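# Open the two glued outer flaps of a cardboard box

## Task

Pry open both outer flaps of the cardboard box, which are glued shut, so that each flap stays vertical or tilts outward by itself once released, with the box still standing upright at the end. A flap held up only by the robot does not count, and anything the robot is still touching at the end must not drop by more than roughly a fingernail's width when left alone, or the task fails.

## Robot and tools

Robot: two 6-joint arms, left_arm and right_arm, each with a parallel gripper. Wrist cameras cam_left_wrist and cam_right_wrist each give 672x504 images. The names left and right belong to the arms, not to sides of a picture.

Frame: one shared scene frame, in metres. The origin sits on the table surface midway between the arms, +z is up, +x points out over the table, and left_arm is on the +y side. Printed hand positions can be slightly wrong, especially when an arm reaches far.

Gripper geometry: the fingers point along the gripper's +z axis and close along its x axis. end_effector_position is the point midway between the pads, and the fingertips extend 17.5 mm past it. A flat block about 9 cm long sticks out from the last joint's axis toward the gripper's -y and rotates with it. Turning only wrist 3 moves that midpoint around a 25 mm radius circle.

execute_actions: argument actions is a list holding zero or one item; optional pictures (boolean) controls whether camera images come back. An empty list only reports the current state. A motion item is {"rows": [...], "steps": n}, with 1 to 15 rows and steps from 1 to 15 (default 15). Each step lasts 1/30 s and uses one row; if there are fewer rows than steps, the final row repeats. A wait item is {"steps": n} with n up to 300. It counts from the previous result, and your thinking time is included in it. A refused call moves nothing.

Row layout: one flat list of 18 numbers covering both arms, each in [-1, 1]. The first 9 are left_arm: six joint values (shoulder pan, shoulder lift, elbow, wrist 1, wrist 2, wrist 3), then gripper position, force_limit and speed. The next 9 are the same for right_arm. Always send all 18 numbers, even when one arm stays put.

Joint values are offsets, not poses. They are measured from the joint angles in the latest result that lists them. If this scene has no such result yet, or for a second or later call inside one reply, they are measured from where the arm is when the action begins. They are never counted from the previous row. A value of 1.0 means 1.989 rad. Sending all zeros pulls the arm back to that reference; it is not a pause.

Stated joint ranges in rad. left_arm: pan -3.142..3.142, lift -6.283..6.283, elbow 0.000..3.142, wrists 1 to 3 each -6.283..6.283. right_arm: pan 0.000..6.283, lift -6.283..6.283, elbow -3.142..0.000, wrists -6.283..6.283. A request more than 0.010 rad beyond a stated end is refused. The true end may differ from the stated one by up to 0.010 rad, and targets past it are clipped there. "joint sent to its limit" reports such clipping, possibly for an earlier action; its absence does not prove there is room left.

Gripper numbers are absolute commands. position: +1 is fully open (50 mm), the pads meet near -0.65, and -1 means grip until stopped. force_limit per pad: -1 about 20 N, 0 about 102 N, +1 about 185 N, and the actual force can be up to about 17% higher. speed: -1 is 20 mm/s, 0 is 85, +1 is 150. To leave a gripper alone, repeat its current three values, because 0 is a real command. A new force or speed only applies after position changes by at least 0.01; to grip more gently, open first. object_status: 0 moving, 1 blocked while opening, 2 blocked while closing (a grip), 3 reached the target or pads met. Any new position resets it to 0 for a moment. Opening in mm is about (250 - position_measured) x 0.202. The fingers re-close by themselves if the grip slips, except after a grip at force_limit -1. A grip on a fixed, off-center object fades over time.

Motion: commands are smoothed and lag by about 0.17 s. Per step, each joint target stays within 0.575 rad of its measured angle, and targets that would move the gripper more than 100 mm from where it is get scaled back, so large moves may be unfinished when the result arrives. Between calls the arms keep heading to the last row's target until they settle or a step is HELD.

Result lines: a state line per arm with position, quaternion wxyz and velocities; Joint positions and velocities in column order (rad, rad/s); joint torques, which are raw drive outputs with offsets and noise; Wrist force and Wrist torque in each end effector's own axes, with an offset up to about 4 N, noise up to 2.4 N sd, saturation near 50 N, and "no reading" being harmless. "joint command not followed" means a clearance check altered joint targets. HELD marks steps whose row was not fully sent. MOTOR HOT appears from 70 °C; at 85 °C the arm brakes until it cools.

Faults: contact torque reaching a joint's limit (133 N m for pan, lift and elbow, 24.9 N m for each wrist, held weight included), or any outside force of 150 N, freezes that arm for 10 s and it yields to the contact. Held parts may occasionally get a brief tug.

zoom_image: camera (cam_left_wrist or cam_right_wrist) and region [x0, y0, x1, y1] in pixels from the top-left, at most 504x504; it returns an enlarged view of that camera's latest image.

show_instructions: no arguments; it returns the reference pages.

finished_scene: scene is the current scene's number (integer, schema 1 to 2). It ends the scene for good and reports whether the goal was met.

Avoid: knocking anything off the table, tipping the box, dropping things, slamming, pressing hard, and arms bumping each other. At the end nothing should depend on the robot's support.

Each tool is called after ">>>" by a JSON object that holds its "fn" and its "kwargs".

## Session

>>> {"fn": "execute_actions", "kwargs": {"actions": []}}

Scene clock: 0.00 s of 4500.00 s.
left_arm: end_effector_position=(+0.4416, +0.3461, +0.3977) position_measured=3 object_status=3 end_effector_quat_wxyz=(+0.068, +0.875, +0.479, -0.011) end_effector_velocity=(-0.000, -0.000, +0.000) end_effector_angular_velocity=(-0.000, -0.001, -0.002) | right_arm: end_effector_position=(+0.2644, +0.1036, +0.3923) position_measured=173 object_status=3 end_effector_quat_wxyz=(+0.073, +0.892, -0.445, +0.031) end_effector_velocity=(+0.000, -0.000, +0.000) end_effector_angular_velocity=(-0.001, -0.001, -0.001)
Joint positions: left_arm=[-0.808 -1.79   1.581 -1.479 -1.644 -0.101] | right_arm=[ 4.448 -1.825 -1.044 -1.997  1.532 -2.513]
Joint velocities: left_arm=[-0.001 -0.    -0.001 -0.     0.     0.001] | right_arm=[ 0.     0.     0.    -0.001 -0.001  0.001]
Joint torques (N m, as the arm reports them, + toward a larger angle): no reading
Motor temperatures (°C, as the motors report them): left_arm=[22 22 23 29 25 27] | right_arm=[24 24 23 29 28 32]
Wrist force (N, on the end effector, along its own x y z axes, offset not removed): no reading
Wrist torque (N m, same axes, about the end effector's origin, offset not removed): no reading

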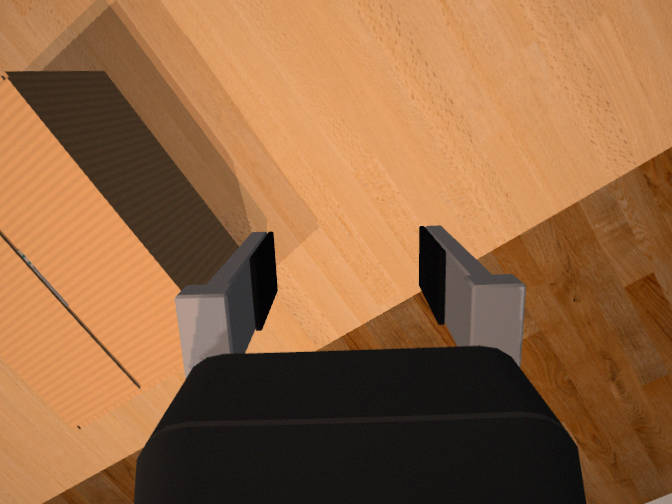

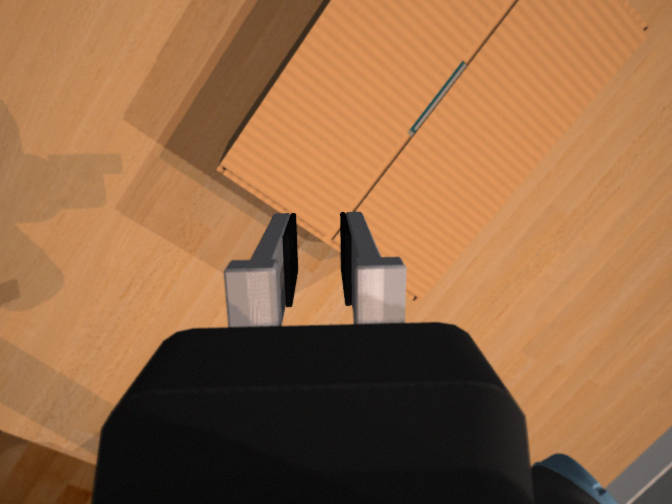

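>>> {"fn": "show_instructions", "kwargs": {}}

Reference images for this scene: manual page 1, manual page 2, manual page 3, manual page 4.

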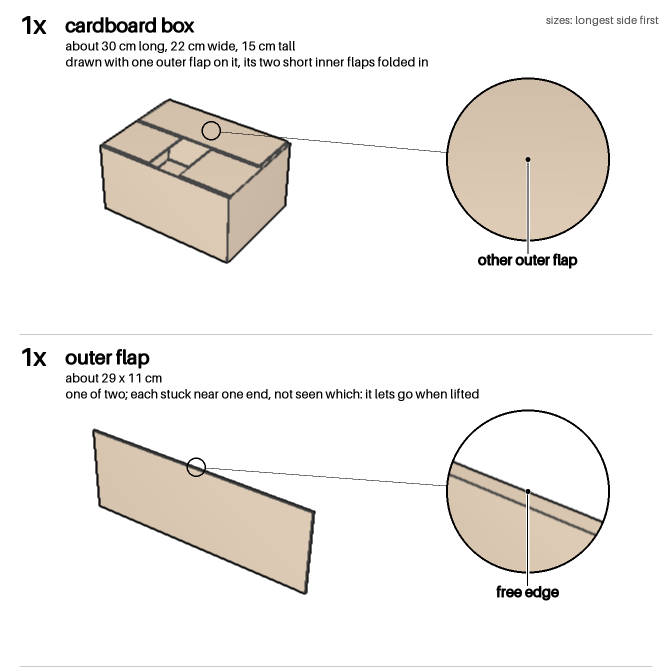

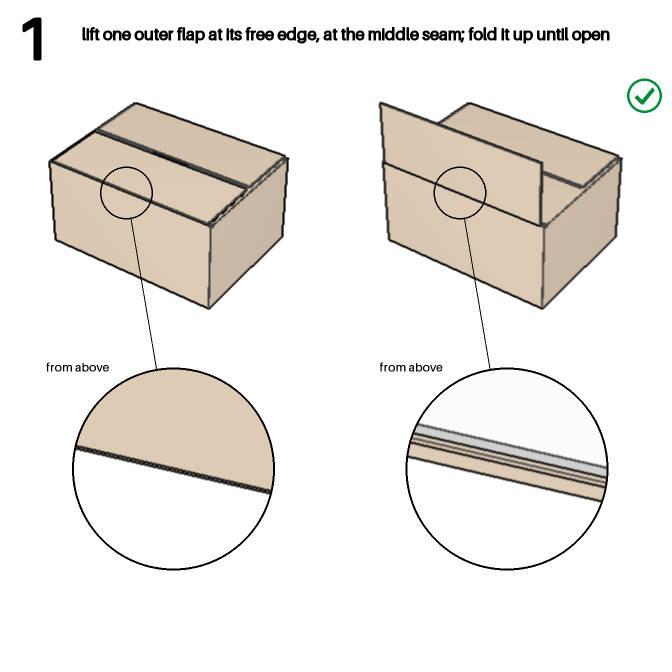

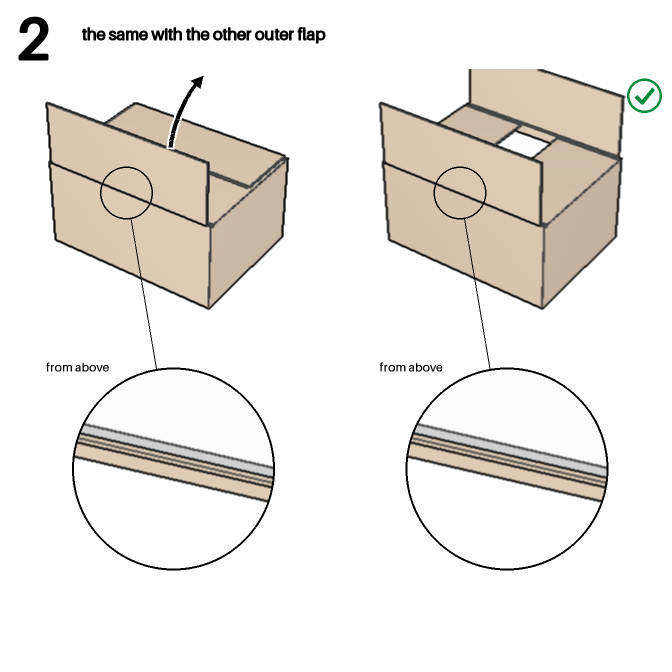

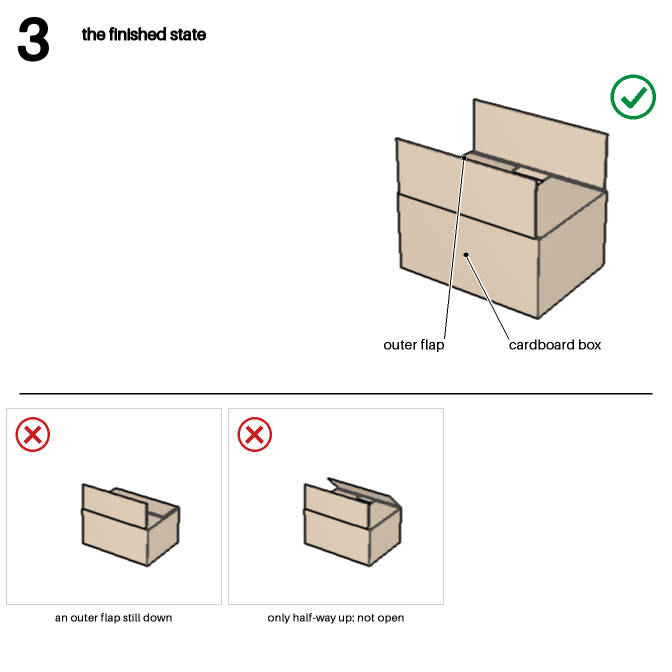

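>>> {"fn": "execute_actions", "kwargs": {"actions": [{"rows":[[0,0,0,0,0,0.998,1,0,0, 0.4434,0,0,0,0,1,1,0,0]],"steps":15}], "pictures": false}}

>>> {"fn": "execute_actions", "kwargs": {"actions": [{"steps":50}], "pictures": false}}

>>> {"fn": "execute_actions", "kwargs": {"actions": [{"rows":[[-0.2886,0.1444,0.056,-0.1417,0.0367,0,1,0,0, 0,0.0287,-0.587,-0.153,-0.555,1,1,0,0]],"steps":15}], "pictures": false}}

>>> {"fn": "execute_actions", "kwargs": {"actions": [{"steps":90}]}}

Scene clock: 29.53 s of 4500.00 s.
left_arm: end_effector_position=(+0.4592, +0.3574, +0.3971) position_measured=3 object_status=3 end_effector_quat_wxyz=(+0.066, +0.995, +0.070, +0.019) end_effector_velocity=(+0.059, +0.008, +0.002) end_effector_angular_velocity=(+0.110, -0.311, -2.365) | right_arm: end_effector_position=(+0.0819, +0.1770, +0.3935) position_measured=3 object_status=0 end_effector_quat_wxyz=(+0.057, +0.892, -0.445, +0.055) end_effector_velocity=(-0.450, +0.094, +0.003) end_effector_angular_velocity=(+0.037, -0.122, +0.020)
Joint positions: left_arm=[-0.808 -1.79   1.581 -1.479 -1.644  0.761] | right_arm=[ 4.801 -1.825 -1.044 -1.997  1.532 -2.16 ]
Joint velocities: left_arm=[-0.     0.    -0.002 -0.     0.     2.388] | right_arm=[ 0.82  -0.    -0.001 -0.     0.     0.81 ]
Joint torques (N m, as the arm reports them, + toward a larger angle): left_arm=[ -2.34 -17.52 -26.4   -3.35  -0.76  12.62] | right_arm=[19.11 37.   24.86  2.65  0.1   4.03]
Motor temperatures (°C, as the motors report them): left_arm=[22 22 23 29 25 27] | right_arm=[24 24 23 29 28 32]
Wrist force (N, on the end effector, along its own x y z axes, offset not removed): left_arm=[-2.5 1.1 9.2] | right_arm=[-0.7 -1.7 -1.6]
Wrist torque (N m, same axes, about the end effector's origin, offset not removed): left_arm=[0.28 0.54 0.27] | right_arm=[-0.34 0.09 -0.01]
Steps of this call (steps 1 to 90: nothing new was sent; then 26.03 s passed at rest; steps 91 to 105: all 15 steps of this action). Readings (joint positions | what the end effector reports):
91: left_arm=[-0.808 -1.790 1.581 -1.479 -1.644 -0.101] | right_arm=[4.448 -1.825 -1.044 -1.997 1.532 -2.513] | left_arm position_measured=3 object_status=3 | right_arm position_measured=171 object_status=0
92: left_arm=[-0.808 -1.790 1.581 -1.479 -1.644 -0.098] | right_arm=[4.451 -1.825 -1.044 -1.997 1.532 -2.510] | left_arm position_measured=3 object_status=3 | right_arm position_measured=157 object_status=0
94: left_arm=[-0.808 -1.790 1.581 -1.479 -1.644 -0.050] | right_arm=[4.493 -1.825 -1.044 -1.997 1.532 -2.467] | left_arm position_measured=3 object_status=3 | right_arm position_measured=129 object_status=0
98: left_arm=[-0.808 -1.790 1.581 -1.479 -1.644 0.193] | right_arm=[4.607 -1.825 -1.044 -1.997 1.532 -2.353] | left_arm position_measured=3 object_status=3 | right_arm position_measured=73 object_status=0
105: the state above

Scene clock: 31.20 s of 4500.00 s.
left_arm: end_effector_position=(+0.4835, +0.3466, +0.3996) position_measured=3 object_status=3 end_effector_quat_wxyz=(+0.046, +0.879, -0.471, +0.051) end_effector_velocity=(-0.000, -0.000, +0.000) end_effector_angular_velocity=(-0.000, -0.000, -0.001) | right_arm: end_effector_position=(-0.2083, +0.1339, +0.3986) position_measured=3 object_status=3 end_effector_quat_wxyz=(+0.021, -0.525, +0.847, -0.076) end_effector_velocity=(-0.000, -0.000, -0.001) end_effector_angular_velocity=(-0.001, -0.001, -0.002)
Joint positions: left_arm=[-0.808 -1.79   1.581 -1.479 -1.644  1.884] | right_arm=[ 5.329 -1.825 -1.044 -1.997  1.532 -0.524]
Joint velocities: left_arm=[-0.001 -0.    -0.    -0.     0.     0.   ] | right_arm=[ 0.    -0.001  0.    -0.001  0.     0.002]
Joint torques (N m, as the arm reports them, + toward a larger angle): left_arm=[ -1.65 -17.39 -26.48  -3.49  -0.61   2.21] | right_arm=[10.05 36.42 24.86  2.35  1.63  2.62]
Motor temperatures (°C, as the motors report them): left_arm=[22 22 23 29 25 27] | right_arm=[24 24 23 29 28 32]
Wrist force (N, on the end effector, along its own x y z axes, offset not removed): left_arm=[-2.6 -4.5 0.6] | right_arm=[-1.5 -2.3 -1.5]
Wrist torque (N m, same axes, about the end effector's origin, offset not removed): left_arm=[-0.79 0.19 0.37] | right_arm=[-0.32 0.39 0.06]
Steps of this call (steps 1 to 50: the robot went on to your last target). Readings (joint positions | what the end effector reports):
1: left_arm=[-0.808 -1.790 1.581 -1.479 -1.644 0.842] | right_arm=[4.828 -1.825 -1.044 -1.997 1.532 -2.132] | left_arm position_measured=3 object_status=3 | right_arm position_measured=3 object_status=0
2: left_arm=[-0.808 -1.790 1.581 -1.479 -1.644 0.923] | right_arm=[4.856 -1.825 -1.044 -1.997 1.532 -2.103] | left_arm position_measured=3 object_status=3 | right_arm position_measured=3 object_status=0
4: left_arm=[-0.808 -1.790 1.581 -1.479 -1.644 1.086] | right_arm=[4.912 -1.825 -1.044 -1.997 1.532 -2.041] | left_arm position_measured=3 object_status=3 | right_arm position_measured=3 object_status=0
8: left_arm=[-0.808 -1.790 1.581 -1.479 -1.644 1.412] | right_arm=[5.023 -1.825 -1.044 -1.997 1.532 -1.892] | left_arm position_measured=3 object_status=3 | right_arm position_measured=3 object_status=3
50: the state above

Scene clock: 31.70 s of 4500.00 s.
left_arm: end_effector_position=(+0.4526, +0.1720, +0.3073) position_measured=3 object_status=3 end_effector_quat_wxyz=(+0.021, +0.792, -0.610, +0.017) end_effector_velocity=(-0.170, -0.374, -0.212) end_effector_angular_velocity=(+0.181, +0.007, -0.750) | right_arm: end_effector_position=(-0.0449, +0.0698, +0.2996) position_measured=3 object_status=3 end_effector_quat_wxyz=(+0.291, -0.381, +0.830, -0.284) end_effector_velocity=(+0.403, -0.131, -0.183) end_effector_angular_velocity=(+0.102, -1.860, -0.005)
Joint positions: left_arm=[-1.14  -1.619  1.649 -1.647 -1.6    1.884] | right_arm=[ 5.329 -1.791 -1.47  -2.178  1.107 -0.098]
Joint velocities: left_arm=[-0.755  0.371  0.145 -0.36   0.092 -0.001] | right_arm=[ 0.     0.06  -1.207 -0.326 -1.2    1.198]
Joint torques (N m, as the arm reports them, + toward a larger angle): left_arm=[ -9.11 -16.77 -18.01  -5.46   2.99   2.18] | right_arm=[ 4.47 45.04  3.7  -2.16 -5.74  5.16]
Motor temperatures (°C, as the motors report them): left_arm=[22 22 23 29 25 27] | right_arm=[24 24 23 29 28 32]
Wrist force (N, on the end effector, along its own x y z axes, offset not removed): left_arm=[-1.2 -0.1 6.3] | right_arm=[0.1 -1.3 1.3]
Wrist torque (N m, same axes, about the end effector's origin, offset not removed): left_arm=[0.12 0.23 0.13] | right_arm=[-0.12 -0.03 -0.07]
Steps of this call (steps 1 to 15: all 15 steps of this action). Readings (joint positions | what the end effector reports):
1: left_arm=[-0.808 -1.790 1.581 -1.479 -1.644 1.884] | right_arm=[5.329 -1.825 -1.044 -1.997 1.532 -0.524] | left_arm position_measured=3 object_status=3 | right_arm position_measured=3 object_status=3
2: left_arm=[-0.811 -1.787 1.583 -1.482 -1.643 1.884] | right_arm=[5.329 -1.824 -1.047 -2.000 1.530 -0.521] | left_arm position_measured=3 object_status=3 | right_arm position_measured=3 object_status=3
4: left_arm=[-0.853 -1.761 1.594 -1.508 -1.635 1.884] | right_arm=[5.329 -1.817 -1.091 -2.030 1.486 -0.477] | left_arm position_measured=3 object_status=3 | right_arm position_measured=3 object_status=3
8: left_arm=[-0.960 -1.708 1.614 -1.560 -1.622 1.884] | right_arm=[5.329 -1.807 -1.216 -2.090 1.361 -0.352] | left_arm position_measured=3 object_status=3 | right_arm position_measured=3 object_status=3
15: the state above

Scene clock: 34.70 s of 4500.00 s.
left_arm: end_effector_position=(+0.3788, +0.0622, +0.2402) position_measured=3 object_status=3 end_effector_quat_wxyz=(-0.000, -0.713, +0.701, -0.000) end_effector_velocity=(-0.001, -0.000, +0.000) end_effector_angular_velocity=(+0.000, +0.000, -0.001) | right_arm: end_effector_position=(+0.1417, -0.0070, +0.1903) position_measured=3 object_status=3 end_effector_quat_wxyz=(+0.706, -0.091, +0.702, +0.018) end_effector_velocity=(+0.000, +0.000, +0.000) end_effector_angular_velocity=(+0.001, +0.000, +0.000)
Joint positions: left_arm=[-1.382 -1.503  1.692 -1.76  -1.571  1.884] | right_arm=[ 5.329 -1.768 -2.211 -2.301  0.429  1.464]
Joint velocities: left_arm=[-0.001  0.    -0.     0.    -0.     0.   ] | right_arm=[-0.     0.001  0.    -0.    -0.     0.   ]
Joint torques (N m, as the arm reports them, + toward a larger angle): left_arm=[ -6.32 -22.8  -19.    -4.58   2.89   1.73] | right_arm=[-10.11  34.41   3.89  -3.03  -2.18   2.44]
Motor temperatures (°C, as the motors report them): left_arm=[22 22 23 29 25 27] | right_arm=[24 24 23 29 28 32]
Wrist force (N, on the end effector, along its own x y z axes, offset not removed): left_arm=[2.3 -2.9 1.5] | right_arm=[1.7 -2.2 -3.0]
Wrist torque (N m, same axes, about the end effector's origin, offset not removed): left_arm=[-0.48 -0.33 0.09] | right_arm=[-0.53 -0.35 -0.20]
Steps of this call (steps 1 to 60: the robot went on to your last target; steps 61 to 90: nothing new was sent). Readings (joint positions | what the end effector reports):
1: left_arm=[-1.166 -1.606 1.653 -1.659 -1.597 1.884] | right_arm=[5.329 -1.789 -1.512 -2.189 1.065 -0.057] | left_arm position_measured=3 object_status=3 | right_arm position_measured=3 object_status=3
2: left_arm=[-1.191 -1.594 1.658 -1.672 -1.594 1.884] | right_arm=[5.329 -1.787 -1.555 -2.199 1.022 -0.013] | left_arm position_measured=3 object_status=3 | right_arm position_measured=3 object_status=3
4: left_arm=[-1.242 -1.569 1.668 -1.696 -1.587 1.884] | right_arm=[5.329 -1.783 -1.647 -2.219 0.930 0.079] | left_arm position_measured=3 object_status=3 | right_arm position_measured=3 object_status=3
8: left_arm=[-1.327 -1.528 1.683 -1.736 -1.577 1.884] | right_arm=[5.329 -1.777 -1.850 -2.252 0.740 0.288] | left_arm position_measured=3 object_status=3 | right_arm position_measured=3 object_status=3
90: the state above
All arms were judged still, so your last target was given up. Only a new action makes them travel on or press farther. Fingers that are still opening or closing keep moving.

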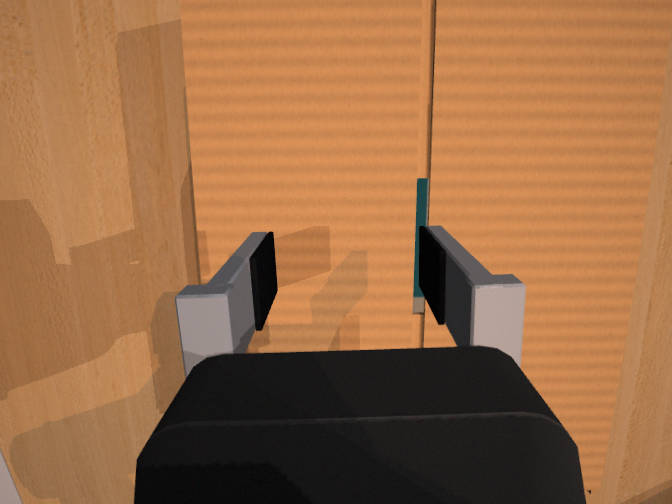

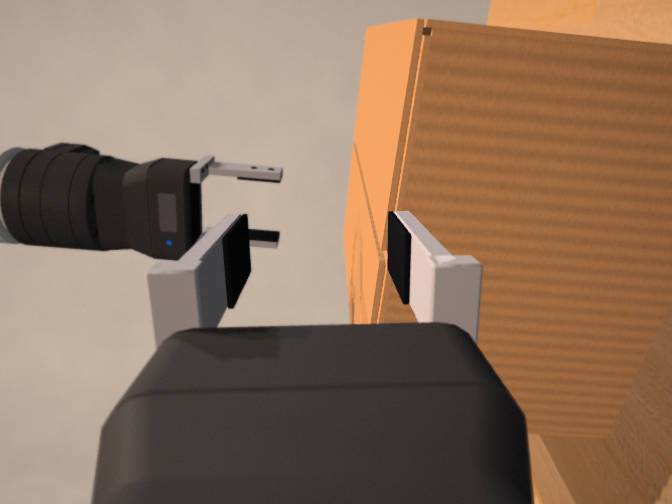

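>>> {"fn": "execute_actions", "kwargs": {"actions": [{"rows":[[-0.01,0.03,-0.0245,0.037,0.01,-0.01,1,0,0, -0.021,-0.045,0.065,-0.02,-0.005,0.0538,1,0,0],[-0.02,0.06,-0.049,0.0745,0.02,-0.02,1,0,0, -0.042,-0.0906,0.13,-0.0408,-0.009,0.0538,1,0,0],[-0.03,0.09,-0.0737,0.112,0.03,-0.03,1,0,0, -0.064,-0.0906,0.13,-0.0408,-0.014,0.0538,1,0,0],[-0.0396,0.1209,-0.0982,0.1491,0.0402,-0.0397,1,0,0, -0.085,-0.0906,0.13,-0.0408,-0.0186,0.0538,1,0,0]],"steps":15}], "pictures": false}}

>>> {"fn": "execute_actions", "kwargs": {"actions": [{"steps":30}]}}

Scene clock: 54.30 s of 4500.00 s.
left_arm: end_effector_position=(+0.3649, +0.0464, +0.1897) position_measured=3 object_status=3 end_effector_quat_wxyz=(+0.114, -0.700, +0.695, +0.118) end_effector_velocity=(-0.006, -0.003, -0.022) end_effector_angular_velocity=(+0.162, -0.000, -0.010) | right_arm: end_effector_position=(+0.1631, +0.0493, +0.1880) position_measured=3 object_status=3 end_effector_quat_wxyz=(+0.707, -0.012, +0.707, +0.009) end_effector_velocity=(+0.018, +0.021, -0.002) end_effector_angular_velocity=(+0.041, +0.005, -0.058)
Joint positions: left_arm=[-1.456 -1.277  1.508 -1.482 -1.496  1.809] | right_arm=[ 5.17  -1.94  -1.966 -2.379  0.394  1.567]
Joint velocities: left_arm=[-0.03   0.108 -0.087  0.138  0.033 -0.032] | right_arm=[-0.074 -0.064  0.099 -0.026 -0.015  0.032]
Joint torques (N m, as the arm reports them, + toward a larger angle): left_arm=[ -5.98 -34.76 -28.53  -0.51   2.85  -2.06] | right_arm=[-8.63 22.54 23.73 -3.01 -2.08  2.43]
Motor temperatures (°C, as the motors report them): left_arm=[22 22 23 29 25 27] | right_arm=[24 24 23 29 28 32]
Wrist force (N, on the end effector, along its own x y z axes, offset not removed): left_arm=[1.3 -2.8 6.1] | right_arm=[2.6 -3.0 -1.5]
Wrist torque (N m, same axes, about the end effector's origin, offset not removed): left_arm=[-0.36 -0.25 0.04] | right_arm=[-0.55 -0.38 -0.15]
Steps of this call (steps 1 to 90: nothing new was sent; then 16.10 s passed at rest; steps 91 to 105: all 15 steps of this action). Readings (joint positions | what the end effector reports):
91: left_arm=[-1.382 -1.503 1.692 -1.760 -1.571 1.884] | right_arm=[5.329 -1.768 -2.211 -2.301 0.429 1.464] | left_arm position_measured=3 object_status=3 | right_arm position_measured=3 object_status=3
92: left_arm=[-1.383 -1.500 1.690 -1.757 -1.570 1.883] | right_arm=[5.327 -1.771 -2.208 -2.303 0.428 1.468] | left_arm position_measured=3 object_status=3 | right_arm position_measured=3 object_status=3
94: left_arm=[-1.396 -1.469 1.663 -1.720 -1.557 1.870] | right_arm=[5.303 -1.811 -2.162 -2.325 0.422 1.499] | left_arm position_measured=3 object_status=3 | right_arm position_measured=3 object_status=3
98: left_arm=[-1.435 -1.349 1.566 -1.575 -1.518 1.831] | right_arm=[5.219 -1.898 -2.031 -2.361 0.404 1.546] | left_arm position_measured=3 object_status=3 | right_arm position_measured=3 object_status=3
105: the state above

Scene clock: 55.30 s of 4500.00 s.
left_arm: end_effector_position=(+0.3640, +0.0460, +0.1868) position_measured=3 object_status=3 end_effector_quat_wxyz=(+0.121, -0.698, +0.695, +0.125) end_effector_velocity=(+0.000, -0.000, +0.000) end_effector_angular_velocity=(-0.001, -0.000, +0.001) | right_arm: end_effector_position=(+0.1654, +0.0519, +0.1878) position_measured=3 object_status=3 end_effector_quat_wxyz=(+0.707, -0.008, +0.707, +0.008) end_effector_velocity=(+0.000, -0.000, +0.000) end_effector_angular_velocity=(-0.002, -0.000, -0.001)
Joint positions: left_arm=[-1.461 -1.263  1.497 -1.464 -1.491  1.805] | right_arm=[ 5.16  -1.948 -1.953 -2.382  0.392  1.571]
Joint velocities: left_arm=[ 0.001  0.    -0.001 -0.    -0.    -0.   ] | right_arm=[-0.    -0.    -0.    -0.     0.    -0.002]
Joint torques (N m, as the arm reports them, + toward a larger angle): left_arm=[ -6.7  -32.44 -29.92  -0.62   3.17  -1.88] | right_arm=[-9.72 21.87 25.47 -3.02 -1.9   2.43]
Motor temperatures (°C, as the motors report them): left_arm=[22 22 23 29 25 27] | right_arm=[24 24 23 29 28 32]
Wrist force (N, on the end effector, along its own x y z axes, offset not removed): left_arm=[-0.8 -4.0 3.0] | right_arm=[-0.6 1.7 2.9]
Wrist torque (N m, same axes, about the end effector's origin, offset not removed): left_arm=[-0.55 0.08 0.10] | right_arm=[0.55 0.07 -0.04]
Steps of this call (steps 1 to 30: the robot went on to your last target). Readings (joint positions | what the end effector reports):
1: left_arm=[-1.457 -1.273 1.506 -1.478 -1.495 1.808] | right_arm=[5.168 -1.942 -1.963 -2.379 0.393 1.568] | left_arm position_measured=3 object_status=3 | right_arm position_measured=3 object_status=3
2: left_arm=[-1.458 -1.271 1.504 -1.475 -1.494 1.807] | right_arm=[5.166 -1.944 -1.960 -2.380 0.393 1.569] | left_arm position_measured=3 object_status=3 | right_arm position_measured=3 object_status=3
4: left_arm=[-1.459 -1.268 1.501 -1.470 -1.493 1.806] | right_arm=[5.164 -1.945 -1.957 -2.381 0.392 1.570] | left_arm position_measured=3 object_status=3 | right_arm position_measured=3 object_status=3
8: left_arm=[-1.460 -1.264 1.498 -1.466 -1.492 1.806] | right_arm=[5.162 -1.947 -1.955 -2.382 0.392 1.571] | left_arm position_measured=3 object_status=3 | right_arm position_measured=3 object_status=3
30: the state above
All arms were judged still, so your last target was given up. Only a new action makes them travel on or press farther. Fingers that are still opening or closing keep moving.

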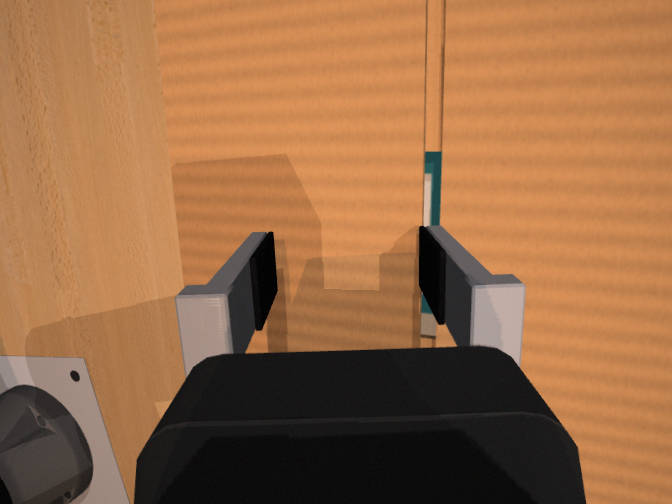

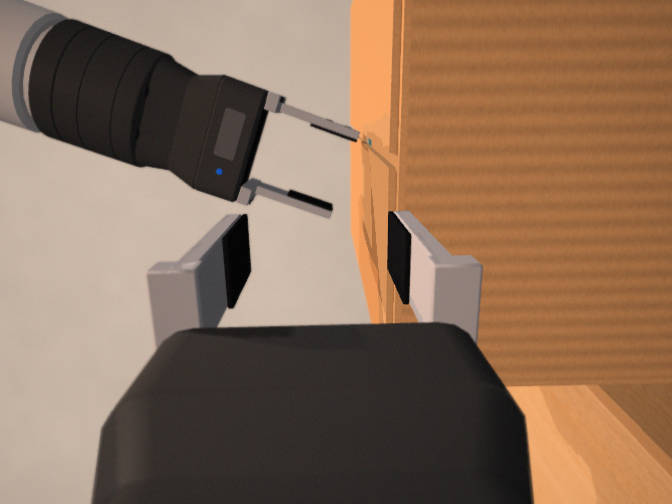

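>>> {"fn": "execute_actions", "kwargs": {"actions": [{"rows":[[0,0.0029,-0.0039,0.001,0,0,1,0,0, 0,0,0,0,0,0,1,0,0],[0,0.0029,-0.0039,0.001,0,0,1,0,0, 0,0,0,0,0,0,1,0,0],[0,0.0029,-0.0039,0.001,0,0,1,0,0, 0,0,0,0,0,0,1,0,0],[0,0.0038,-0.0007,-0.0031,0,0,1,0,0, 0,0,0,0,0,0,1,0,0],[0,0.0047,0.0024,-0.0071,0,0,1,0,0, 0,0,0,0,0,0,1,0,0],[0,0.0056,0.0056,-0.0112,0,0,1,0,0, 0,0,0,0,0,0,1,0,0]],"steps":15}], "pictures": false}}

>>> {"fn": "execute_actions", "kwargs": {"actions": [{"steps":12}]}}

Scene clock: 70.47 s of 4500.00 s.
left_arm: end_effector_position=(+0.3646, +0.0438, +0.1779) position_measured=3 object_status=3 end_effector_quat_wxyz=(+0.121, -0.698, +0.695, +0.125) end_effector_velocity=(-0.001, -0.001, -0.008) end_effector_angular_velocity=(-0.000, -0.000, -0.001) | right_arm: end_effector_position=(+0.1654, +0.0519, +0.1878) position_measured=3 object_status=3 end_effector_quat_wxyz=(+0.707, -0.008, +0.707, +0.008) end_effector_velocity=(+0.000, +0.000, +0.000) end_effector_angular_velocity=(-0.001, -0.000, +0.000)
Joint positions: left_arm=[-1.461 -1.252  1.506 -1.484 -1.491  1.805] | right_arm=[ 5.16  -1.948 -1.953 -2.382  0.392  1.571]
Joint velocities: left_arm=[-0.002  0.006  0.013 -0.019 -0.    -0.   ] | right_arm=[-0.    -0.001  0.001 -0.001 -0.001  0.   ]
Joint torques (N m, as the arm reports them, + toward a larger angle): left_arm=[ -5.5  -26.52 -12.4   -4.99   2.7   -1.65] | right_arm=[-11.33  21.86  25.37  -2.98  -1.88   2.27]
Motor temperatures (°C, as the motors report them): left_arm=[22 22 23 29 25 27] | right_arm=[24 24 23 29 28 32]
Wrist force (N, on the end effector, along its own x y z axes, offset not removed): left_arm=[-10.2 -0.1 -7.9] | right_arm=[0.8 -0.3 -1.4]
Wrist torque (N m, same axes, about the end effector's origin, offset not removed): left_arm=[-0.48 0.37 0.09] | right_arm=[0.08 -0.06 -0.12]
Steps of this call (steps 1 to 90: nothing new was sent; then 11.67 s passed at rest; steps 91 to 105: all 15 steps of this action). Readings (joint positions | what the end effector reports):
91: left_arm=[-1.461 -1.263 1.497 -1.464 -1.491 1.805] | right_arm=[5.160 -1.948 -1.953 -2.382 0.392 1.571] | left_arm position_measured=3 object_status=3 | right_arm position_measured=3 object_status=3
92: left_arm=[-1.461 -1.262 1.496 -1.464 -1.491 1.805] | right_arm=[5.160 -1.948 -1.953 -2.382 0.392 1.571] | left_arm position_measured=3 object_status=3 | right_arm position_measured=3 object_status=3
94: left_arm=[-1.461 -1.260 1.494 -1.463 -1.491 1.805] | right_arm=[5.160 -1.948 -1.953 -2.382 0.392 1.571] | left_arm position_measured=3 object_status=3 | right_arm position_measured=3 object_status=3
98: left_arm=[-1.461 -1.256 1.498 -1.472 -1.491 1.805] | right_arm=[5.160 -1.948 -1.953 -2.382 0.392 1.571] | left_arm position_measured=3 object_status=3 | right_arm position_measured=3 object_status=3
105: the state above

Scene clock: 70.87 s of 4500.00 s.
left_arm: end_effector_position=(+0.3646, +0.0437, +0.1769) position_measured=3 object_status=3 end_effector_quat_wxyz=(+0.121, -0.698, +0.695, +0.125) end_effector_velocity=(+0.001, -0.000, +0.000) end_effector_angular_velocity=(-0.001, -0.000, +0.001) | right_arm: end_effector_position=(+0.1654, +0.0519, +0.1878) position_measured=3 object_status=3 end_effector_quat_wxyz=(+0.707, -0.008, +0.707, +0.008) end_effector_velocity=(+0.000, -0.001, +0.000) end_effector_angular_velocity=(-0.001, -0.001, +0.000)
Joint positions: left_arm=[-1.461 -1.251  1.508 -1.486 -1.491  1.805] | right_arm=[ 5.16  -1.948 -1.953 -2.382  0.392  1.571]
Joint velocities: left_arm=[ 0.001  0.    -0.001 -0.001  0.     0.   ] | right_arm=[-0.     0.001 -0.002 -0.001 -0.    -0.   ]
Joint torques (N m, as the arm reports them, + toward a larger angle): left_arm=[ -5.13 -24.98 -14.29  -4.96   1.86  -1.48] | right_arm=[-10.26  21.89  22.69  -2.87  -1.87   2.14]
Motor temperatures (°C, as the motors report them): left_arm=[22 22 23 29 25 27] | right_arm=[24 24 23 29 28 32]
Wrist force (N, on the end effector, along its own x y z axes, offset not removed): left_arm=[-10.6 0.5 -10.1] | right_arm=[1.5 -3.6 -2.5]
Wrist torque (N m, same axes, about the end effector's origin, offset not removed): left_arm=[-0.22 0.04 0.12] | right_arm=[-0.62 -0.31 -0.17]
Steps of this call (steps 1 to 12: the robot went on to your last target). Readings (joint positions | what the end effector reports):
1: left_arm=[-1.461 -1.252 1.507 -1.484 -1.491 1.805] | right_arm=[5.160 -1.948 -1.953 -2.382 0.392 1.571] | left_arm position_measured=3 object_status=3 | right_arm position_measured=3 object_status=3
2: left_arm=[-1.461 -1.252 1.507 -1.485 -1.491 1.805] | right_arm=[5.160 -1.948 -1.953 -2.382 0.392 1.571] | left_arm position_measured=3 object_status=3 | right_arm position_measured=3 object_status=3
4: left_arm=[-1.461 -1.252 1.508 -1.485 -1.491 1.805] | right_arm=[5.160 -1.948 -1.953 -2.382 0.392 1.571] | left_arm position_measured=3 object_status=3 | right_arm position_measured=3 object_status=3
8: left_arm=[-1.461 -1.251 1.508 -1.486 -1.491 1.805] | right_arm=[5.160 -1.948 -1.953 -2.382 0.392 1.571] | left_arm position_measured=3 object_status=3 | right_arm position_measured=3 object_status=3
12: the state above

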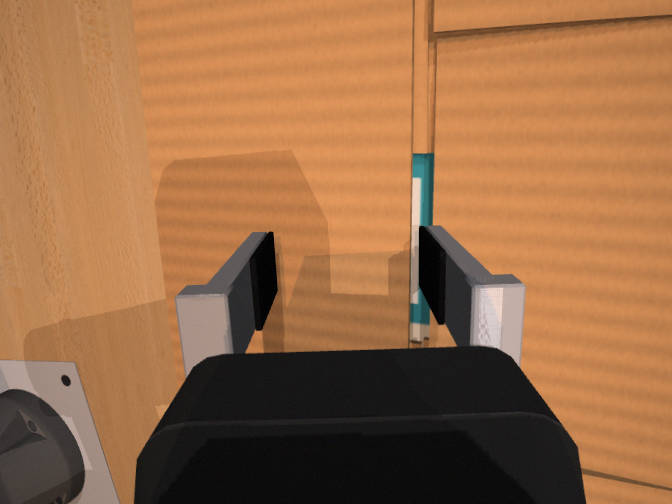

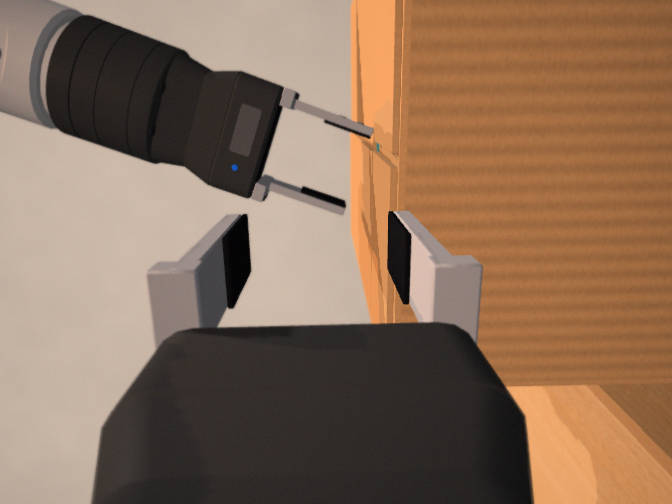

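>>> {"fn": "execute_actions", "kwargs": {"actions": [{"rows":[[0,0.0003,0.0011,-0.0015,0,0,1,0,0, 0,0,0,0,0,0,1,0,0],[0,0.0003,0.0011,-0.0015,0,0,1,0,0, 0,0,0,0,0,0,1,0,0],[0,0.0003,0.0011,-0.0015,0,0,1,0,0, 0,0,0,0,0,0,1,0,0],[0,0.0003,0.0011,-0.0015,0,0,1,0,0, 0,0,0,0,0,0,1,0,0],[0,0.0003,0.0011,-0.0015,0,0,1,0,0, 0,0,0,0,0,0,1,0,0],[0,-0.0014,0.0034,-0.0021,0,0,1,0,0, 0,0,0,0,0,0,1,0,0],[0,-0.0014,0.0034,-0.0021,0,0,1,0,0, 0,0,0,0,0,0,1,0,0],[0,-0.0032,0.0057,-0.0027,0,0,1,0,0, 0,0,0,0,0,0,1,0,0],[0,-0.0032,0.0057,-0.0027,0,0,1,0,0, 0,0,0,0,0,0,1,0,0],[0,-0.0049,0.008,-0.0033,0,0,1,0,0, 0,0,0,0,0,0,1,0,0]],"steps":15}], "pictures": false}}

>>> {"fn": "execute_actions", "kwargs": {"actions": [{"steps":12}]}}

Scene clock: 87.10 s of 4500.00 s.
left_arm: end_effector_position=(+0.3637, +0.0470, +0.1758) position_measured=3 object_status=3 end_effector_quat_wxyz=(+0.121, -0.698, +0.695, +0.125) end_effector_velocity=(-0.003, +0.013, -0.003) end_effector_angular_velocity=(+0.015, +0.004, -0.001) | right_arm: end_effector_position=(+0.1654, +0.0519, +0.1878) position_measured=3 object_status=3 end_effector_quat_wxyz=(+0.707, -0.008, +0.707, +0.008) end_effector_velocity=(-0.000, +0.000, +0.000) end_effector_angular_velocity=(+0.001, -0.000, +0.001)
Joint positions: left_arm=[-1.461 -1.259  1.521 -1.492 -1.491  1.805] | right_arm=[ 5.16  -1.948 -1.953 -2.382  0.392  1.571]
Joint velocities: left_arm=[-0.    -0.018  0.033  0.     0.     0.001] | right_arm=[ 0.    -0.001  0.001 -0.001 -0.     0.001]
Joint torques (N m, as the arm reports them, + toward a larger angle): left_arm=[ -1.4  -36.36 -14.4   -3.13  -2.19   0.52] | right_arm=[-5.46 24.38 18.57 -2.71 -1.69  1.25]
Motor temperatures (°C, as the motors report them): left_arm=[22 22 23 29 25 27] | right_arm=[24 24 23 29 28 32]
Wrist force (N, on the end effector, along its own x y z axes, offset not removed): left_arm=[-5.5 -2.4 -18.4] | right_arm=[-1.0 -0.4 1.2]
Wrist torque (N m, same axes, about the end effector's origin, offset not removed): left_arm=[-0.18 0.42 -0.10] | right_arm=[0.06 0.34 -0.10]
Steps of this call (steps 1 to 15: the robot went on to your last target; steps 16 to 90: nothing new was sent; then 12.73 s passed at rest; steps 91 to 105: all 15 steps of this action). Readings (joint positions | what the end effector reports):
91: left_arm=[-1.461 -1.251 1.508 -1.486 -1.491 1.805] | right_arm=[5.160 -1.948 -1.953 -2.382 0.392 1.571] | left_arm position_measured=3 object_status=3 | right_arm position_measured=3 object_status=3
92: left_arm=[-1.461 -1.251 1.508 -1.486 -1.491 1.805] | right_arm=[5.160 -1.948 -1.953 -2.382 0.392 1.571] | left_arm position_measured=3 object_status=3 | right_arm position_measured=3 object_status=3
94: left_arm=[-1.461 -1.251 1.509 -1.487 -1.491 1.805] | right_arm=[5.160 -1.948 -1.953 -2.382 0.392 1.571] | left_arm position_measured=3 object_status=3 | right_arm position_measured=3 object_status=3
98: left_arm=[-1.461 -1.252 1.511 -1.489 -1.491 1.805] | right_arm=[5.160 -1.948 -1.953 -2.382 0.392 1.571] | left_arm position_measured=3 object_status=3 | right_arm position_measured=3 object_status=3
105: the state above

Scene clock: 87.50 s of 4500.00 s.
left_arm: end_effector_position=(+0.3635, +0.0479, +0.1758) position_measured=3 object_status=3 end_effector_quat_wxyz=(+0.121, -0.698, +0.695, +0.125) end_effector_velocity=(-0.000, +0.000, +0.000) end_effector_angular_velocity=(-0.000, +0.000, -0.001) | right_arm: end_effector_position=(+0.1654, +0.0519, +0.1878) position_measured=3 object_status=3 end_effector_quat_wxyz=(+0.707, -0.008, +0.707, +0.008) end_effector_velocity=(-0.000, +0.001, -0.000) end_effector_angular_velocity=(-0.000, +0.000, +0.001)
Joint positions: left_arm=[-1.461 -1.261  1.524 -1.493 -1.491  1.805] | right_arm=[ 5.16  -1.948 -1.953 -2.382  0.392  1.571]
Joint velocities: left_arm=[-0.    -0.001  0.001 -0.     0.     0.001] | right_arm=[ 0.    -0.     0.001  0.    -0.001 -0.001]
Joint torques (N m, as the arm reports them, + toward a larger angle): left_arm=[ -2.13 -45.18 -12.91  -0.85  -1.7    0.56] | right_arm=[-6.24 23.64 17.23 -2.95 -1.95  1.35]
Motor temperatures (°C, as the motors report them): left_arm=[22 22 23 29 25 27] | right_arm=[24 24 23 29 28 32]
Wrist force (N, on the end effector, along its own x y z axes, offset not removed): left_arm=[5.6 -3.7 -2.9] | right_arm=[-1.2 -0.7 -1.2]
Wrist torque (N m, same axes, about the end effector's origin, offset not removed): left_arm=[0.22 0.28 -0.09] | right_arm=[0.00 0.21 -0.06]
Steps of this call (steps 1 to 12: the robot went on to your last target). Readings (joint positions | what the end effector reports):
1: left_arm=[-1.461 -1.259 1.522 -1.492 -1.491 1.805] | right_arm=[5.160 -1.948 -1.953 -2.382 0.392 1.571] | left_arm position_measured=3 object_status=3 | right_arm position_measured=3 object_status=3
2: left_arm=[-1.461 -1.260 1.522 -1.492 -1.491 1.805] | right_arm=[5.160 -1.948 -1.953 -2.382 0.392 1.571] | left_arm position_measured=3 object_status=3 | right_arm position_measured=3 object_status=3
4: left_arm=[-1.461 -1.260 1.523 -1.492 -1.491 1.805] | right_arm=[5.160 -1.948 -1.953 -2.382 0.392 1.571] | left_arm position_measured=3 object_status=3 | right_arm position_measured=3 object_status=3
8: left_arm=[-1.461 -1.261 1.524 -1.493 -1.491 1.805] | right_arm=[5.160 -1.948 -1.953 -2.382 0.392 1.571] | left_arm position_measured=3 object_status=3 | right_arm position_measured=3 object_status=3
12: the state above

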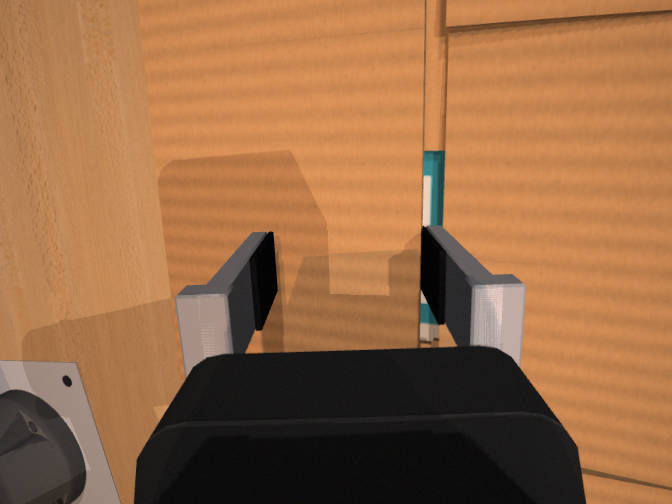

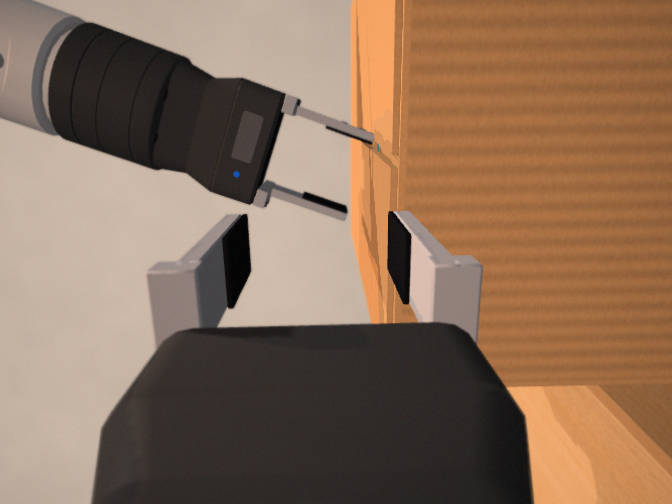

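>>> {"fn": "execute_actions", "kwargs": {"actions": [{"rows":[[0,-0.001,-0.0012,0.0022,0,0,1,0,0, 0,0,0,0,0,0,1,0,0],[0,-0.002,-0.0024,0.0043,0,0,1,0,0, 0,0,0,0,0,0,1,0,0],[0,-0.0029,-0.0035,0.0065,0,0,1,0,0, 0,0,0,0,0,0,1,0,0],[0,-0.0039,-0.0047,0.0086,0,0,1,0,0, 0,0,0,0,0,0,1,0,0],[0,-0.0049,-0.0059,0.0108,0,0,1,0,0, 0,0,0,0,0,0,1,0,0],[0,-0.0059,-0.0071,0.013,0,0,1,0,0, 0,0,0,0,0,0,1,0,0],[0,-0.0069,-0.0083,0.0151,0,0,1,0,0, 0,0,0,0,0,0,1,0,0],[0,-0.0078,-0.0094,0.0173,0,0,1,0,0, 0,0,0,0,0,0,1,0,0],[0,-0.0088,-0.0106,0.0194,0,0,1,0,0, 0,0,0,0,0,0,1,0,0],[0,-0.0098,-0.0118,0.0216,0,0,1,0,0, 0,0,0,0,0,0,1,0,0]],"steps":15}], "pictures": false}}

>>> {"fn": "execute_actions", "kwargs": {"actions": [{"steps":8}]}}

Scene clock: 96.30 s of 4500.00 s.
left_arm: end_effector_position=(+0.3627, +0.0511, +0.1920) position_measured=3 object_status=3 end_effector_quat_wxyz=(+0.121, -0.698, +0.695, +0.125) end_effector_velocity=(-0.002, +0.005, +0.020) end_effector_angular_velocity=(+0.002, +0.001, -0.002) | right_arm: end_effector_position=(+0.1654, +0.0519, +0.1878) position_measured=3 object_status=3 end_effector_quat_wxyz=(+0.707, -0.008, +0.707, +0.008) end_effector_velocity=(-0.000, +0.000, +0.000) end_effector_angular_velocity=(+0.000, +0.000, +0.002)
Joint positions: left_arm=[-1.461 -1.278  1.504 -1.456 -1.491  1.805] | right_arm=[ 5.16  -1.948 -1.953 -2.382  0.392  1.571]
Joint velocities: left_arm=[-0.002 -0.021 -0.024  0.047  0.     0.001] | right_arm=[ 0.     0.    -0.     0.    -0.002 -0.   ]
Joint torques (N m, as the arm reports them, + toward a larger angle): left_arm=[ -2.74 -49.7  -29.66   0.73   1.79   0.49] | right_arm=[-6.92 24.5  18.51 -2.78 -1.8   1.56]
Motor temperatures (°C, as the motors report them): left_arm=[22 22 23 29 25 27] | right_arm=[24 24 23 29 28 32]
Wrist force (N, on the end effector, along its own x y z axes, offset not removed): left_arm=[5.0 -3.6 8.5] | right_arm=[1.0 -1.4 2.5]
Wrist torque (N m, same axes, about the end effector's origin, offset not removed): left_arm=[0.31 0.19 0.15] | right_arm=[-0.15 -0.16 -0.09]
Steps of this call (steps 1 to 15: the robot went on to your last target; steps 16 to 90: nothing new was sent; then 5.30 s passed at rest; steps 91 to 105: all 15 steps of this action). Readings (joint positions | what the end effector reports):
91: left_arm=[-1.461 -1.261 1.524 -1.493 -1.491 1.805] | right_arm=[5.160 -1.948 -1.953 -2.382 0.392 1.571] | left_arm position_measured=3 object_status=3 | right_arm position_measured=3 object_status=3
92: left_arm=[-1.461 -1.261 1.524 -1.492 -1.491 1.805] | right_arm=[5.160 -1.948 -1.953 -2.382 0.392 1.571] | left_arm position_measured=3 object_status=3 | right_arm position_measured=3 object_status=3
94: left_arm=[-1.461 -1.263 1.522 -1.490 -1.491 1.805] | right_arm=[5.160 -1.948 -1.953 -2.382 0.392 1.571] | left_arm position_measured=3 object_status=3 | right_arm position_measured=3 object_status=3
98: left_arm=[-1.461 -1.268 1.516 -1.478 -1.491 1.805] | right_arm=[5.160 -1.948 -1.953 -2.382 0.392 1.571] | left_arm position_measured=3 object_status=3 | right_arm position_measured=3 object_status=3
105: the state above

Scene clock: 96.57 s of 4500.00 s.
left_arm: end_effector_position=(+0.3626, +0.0516, +0.1943) position_measured=3 object_status=3 end_effector_quat_wxyz=(+0.121, -0.698, +0.695, +0.125) end_effector_velocity=(+0.001, +0.001, +0.003) end_effector_angular_velocity=(-0.001, +0.000, +0.001) | right_arm: end_effector_position=(+0.1654, +0.0519, +0.1878) position_measured=3 object_status=3 end_effector_quat_wxyz=(+0.707, -0.008, +0.707, +0.008) end_effector_velocity=(-0.000, -0.000, -0.000) end_effector_angular_velocity=(+0.000, +0.000, -0.001)
Joint positions: left_arm=[-1.461 -1.28   1.501 -1.45  -1.491  1.805] | right_arm=[ 5.16  -1.948 -1.953 -2.382  0.392  1.571]
Joint velocities: left_arm=[ 0.002 -0.003 -0.004  0.006 -0.     0.001] | right_arm=[ 0.    -0.    -0.     0.001  0.001 -0.   ]
Joint torques (N m, as the arm reports them, + toward a larger angle): left_arm=[ -2.06 -51.67 -31.1    0.76   1.47   0.61] | right_arm=[-4.99 24.06 17.61 -2.78 -2.04  1.48]
Motor temperatures (°C, as the motors report them): left_arm=[22 22 23 29 25 27] | right_arm=[24 24 23 29 28 32]
Wrist force (N, on the end effector, along its own x y z axes, offset not removed): left_arm=[7.1 -6.4 6.9] | right_arm=[-0.4 -1.2 1.1]
Wrist torque (N m, same axes, about the end effector's origin, offset not removed): left_arm=[-0.50 -0.34 -0.14] | right_arm=[-0.10 -0.04 -0.18]
Steps of this call (steps 1 to 8: the robot went on to your last target). Readings (joint positions | what the end effector reports):
1: left_arm=[-1.461 -1.278 1.503 -1.454 -1.491 1.805] | right_arm=[5.160 -1.948 -1.953 -2.382 0.392 1.571] | left_arm position_measured=3 object_status=3 | right_arm position_measured=3 object_status=3
2: left_arm=[-1.461 -1.279 1.502 -1.453 -1.491 1.805] | right_arm=[5.160 -1.948 -1.953 -2.382 0.392 1.571] | left_arm position_measured=3 object_status=3 | right_arm position_measured=3 object_status=3
4: left_arm=[-1.461 -1.280 1.501 -1.452 -1.491 1.805] | right_arm=[5.160 -1.948 -1.953 -2.382 0.392 1.571] | left_arm position_measured=3 object_status=3 | right_arm position_measured=3 object_status=3
8: the state above

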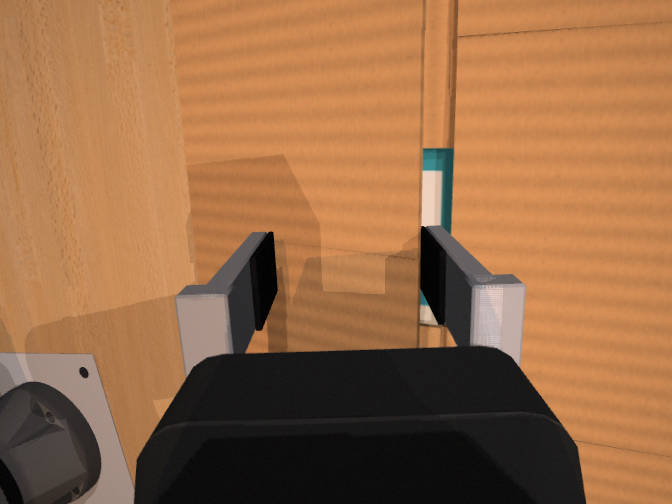

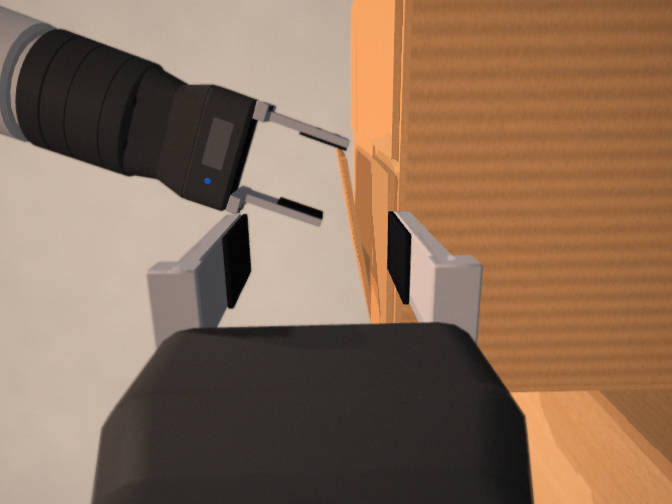

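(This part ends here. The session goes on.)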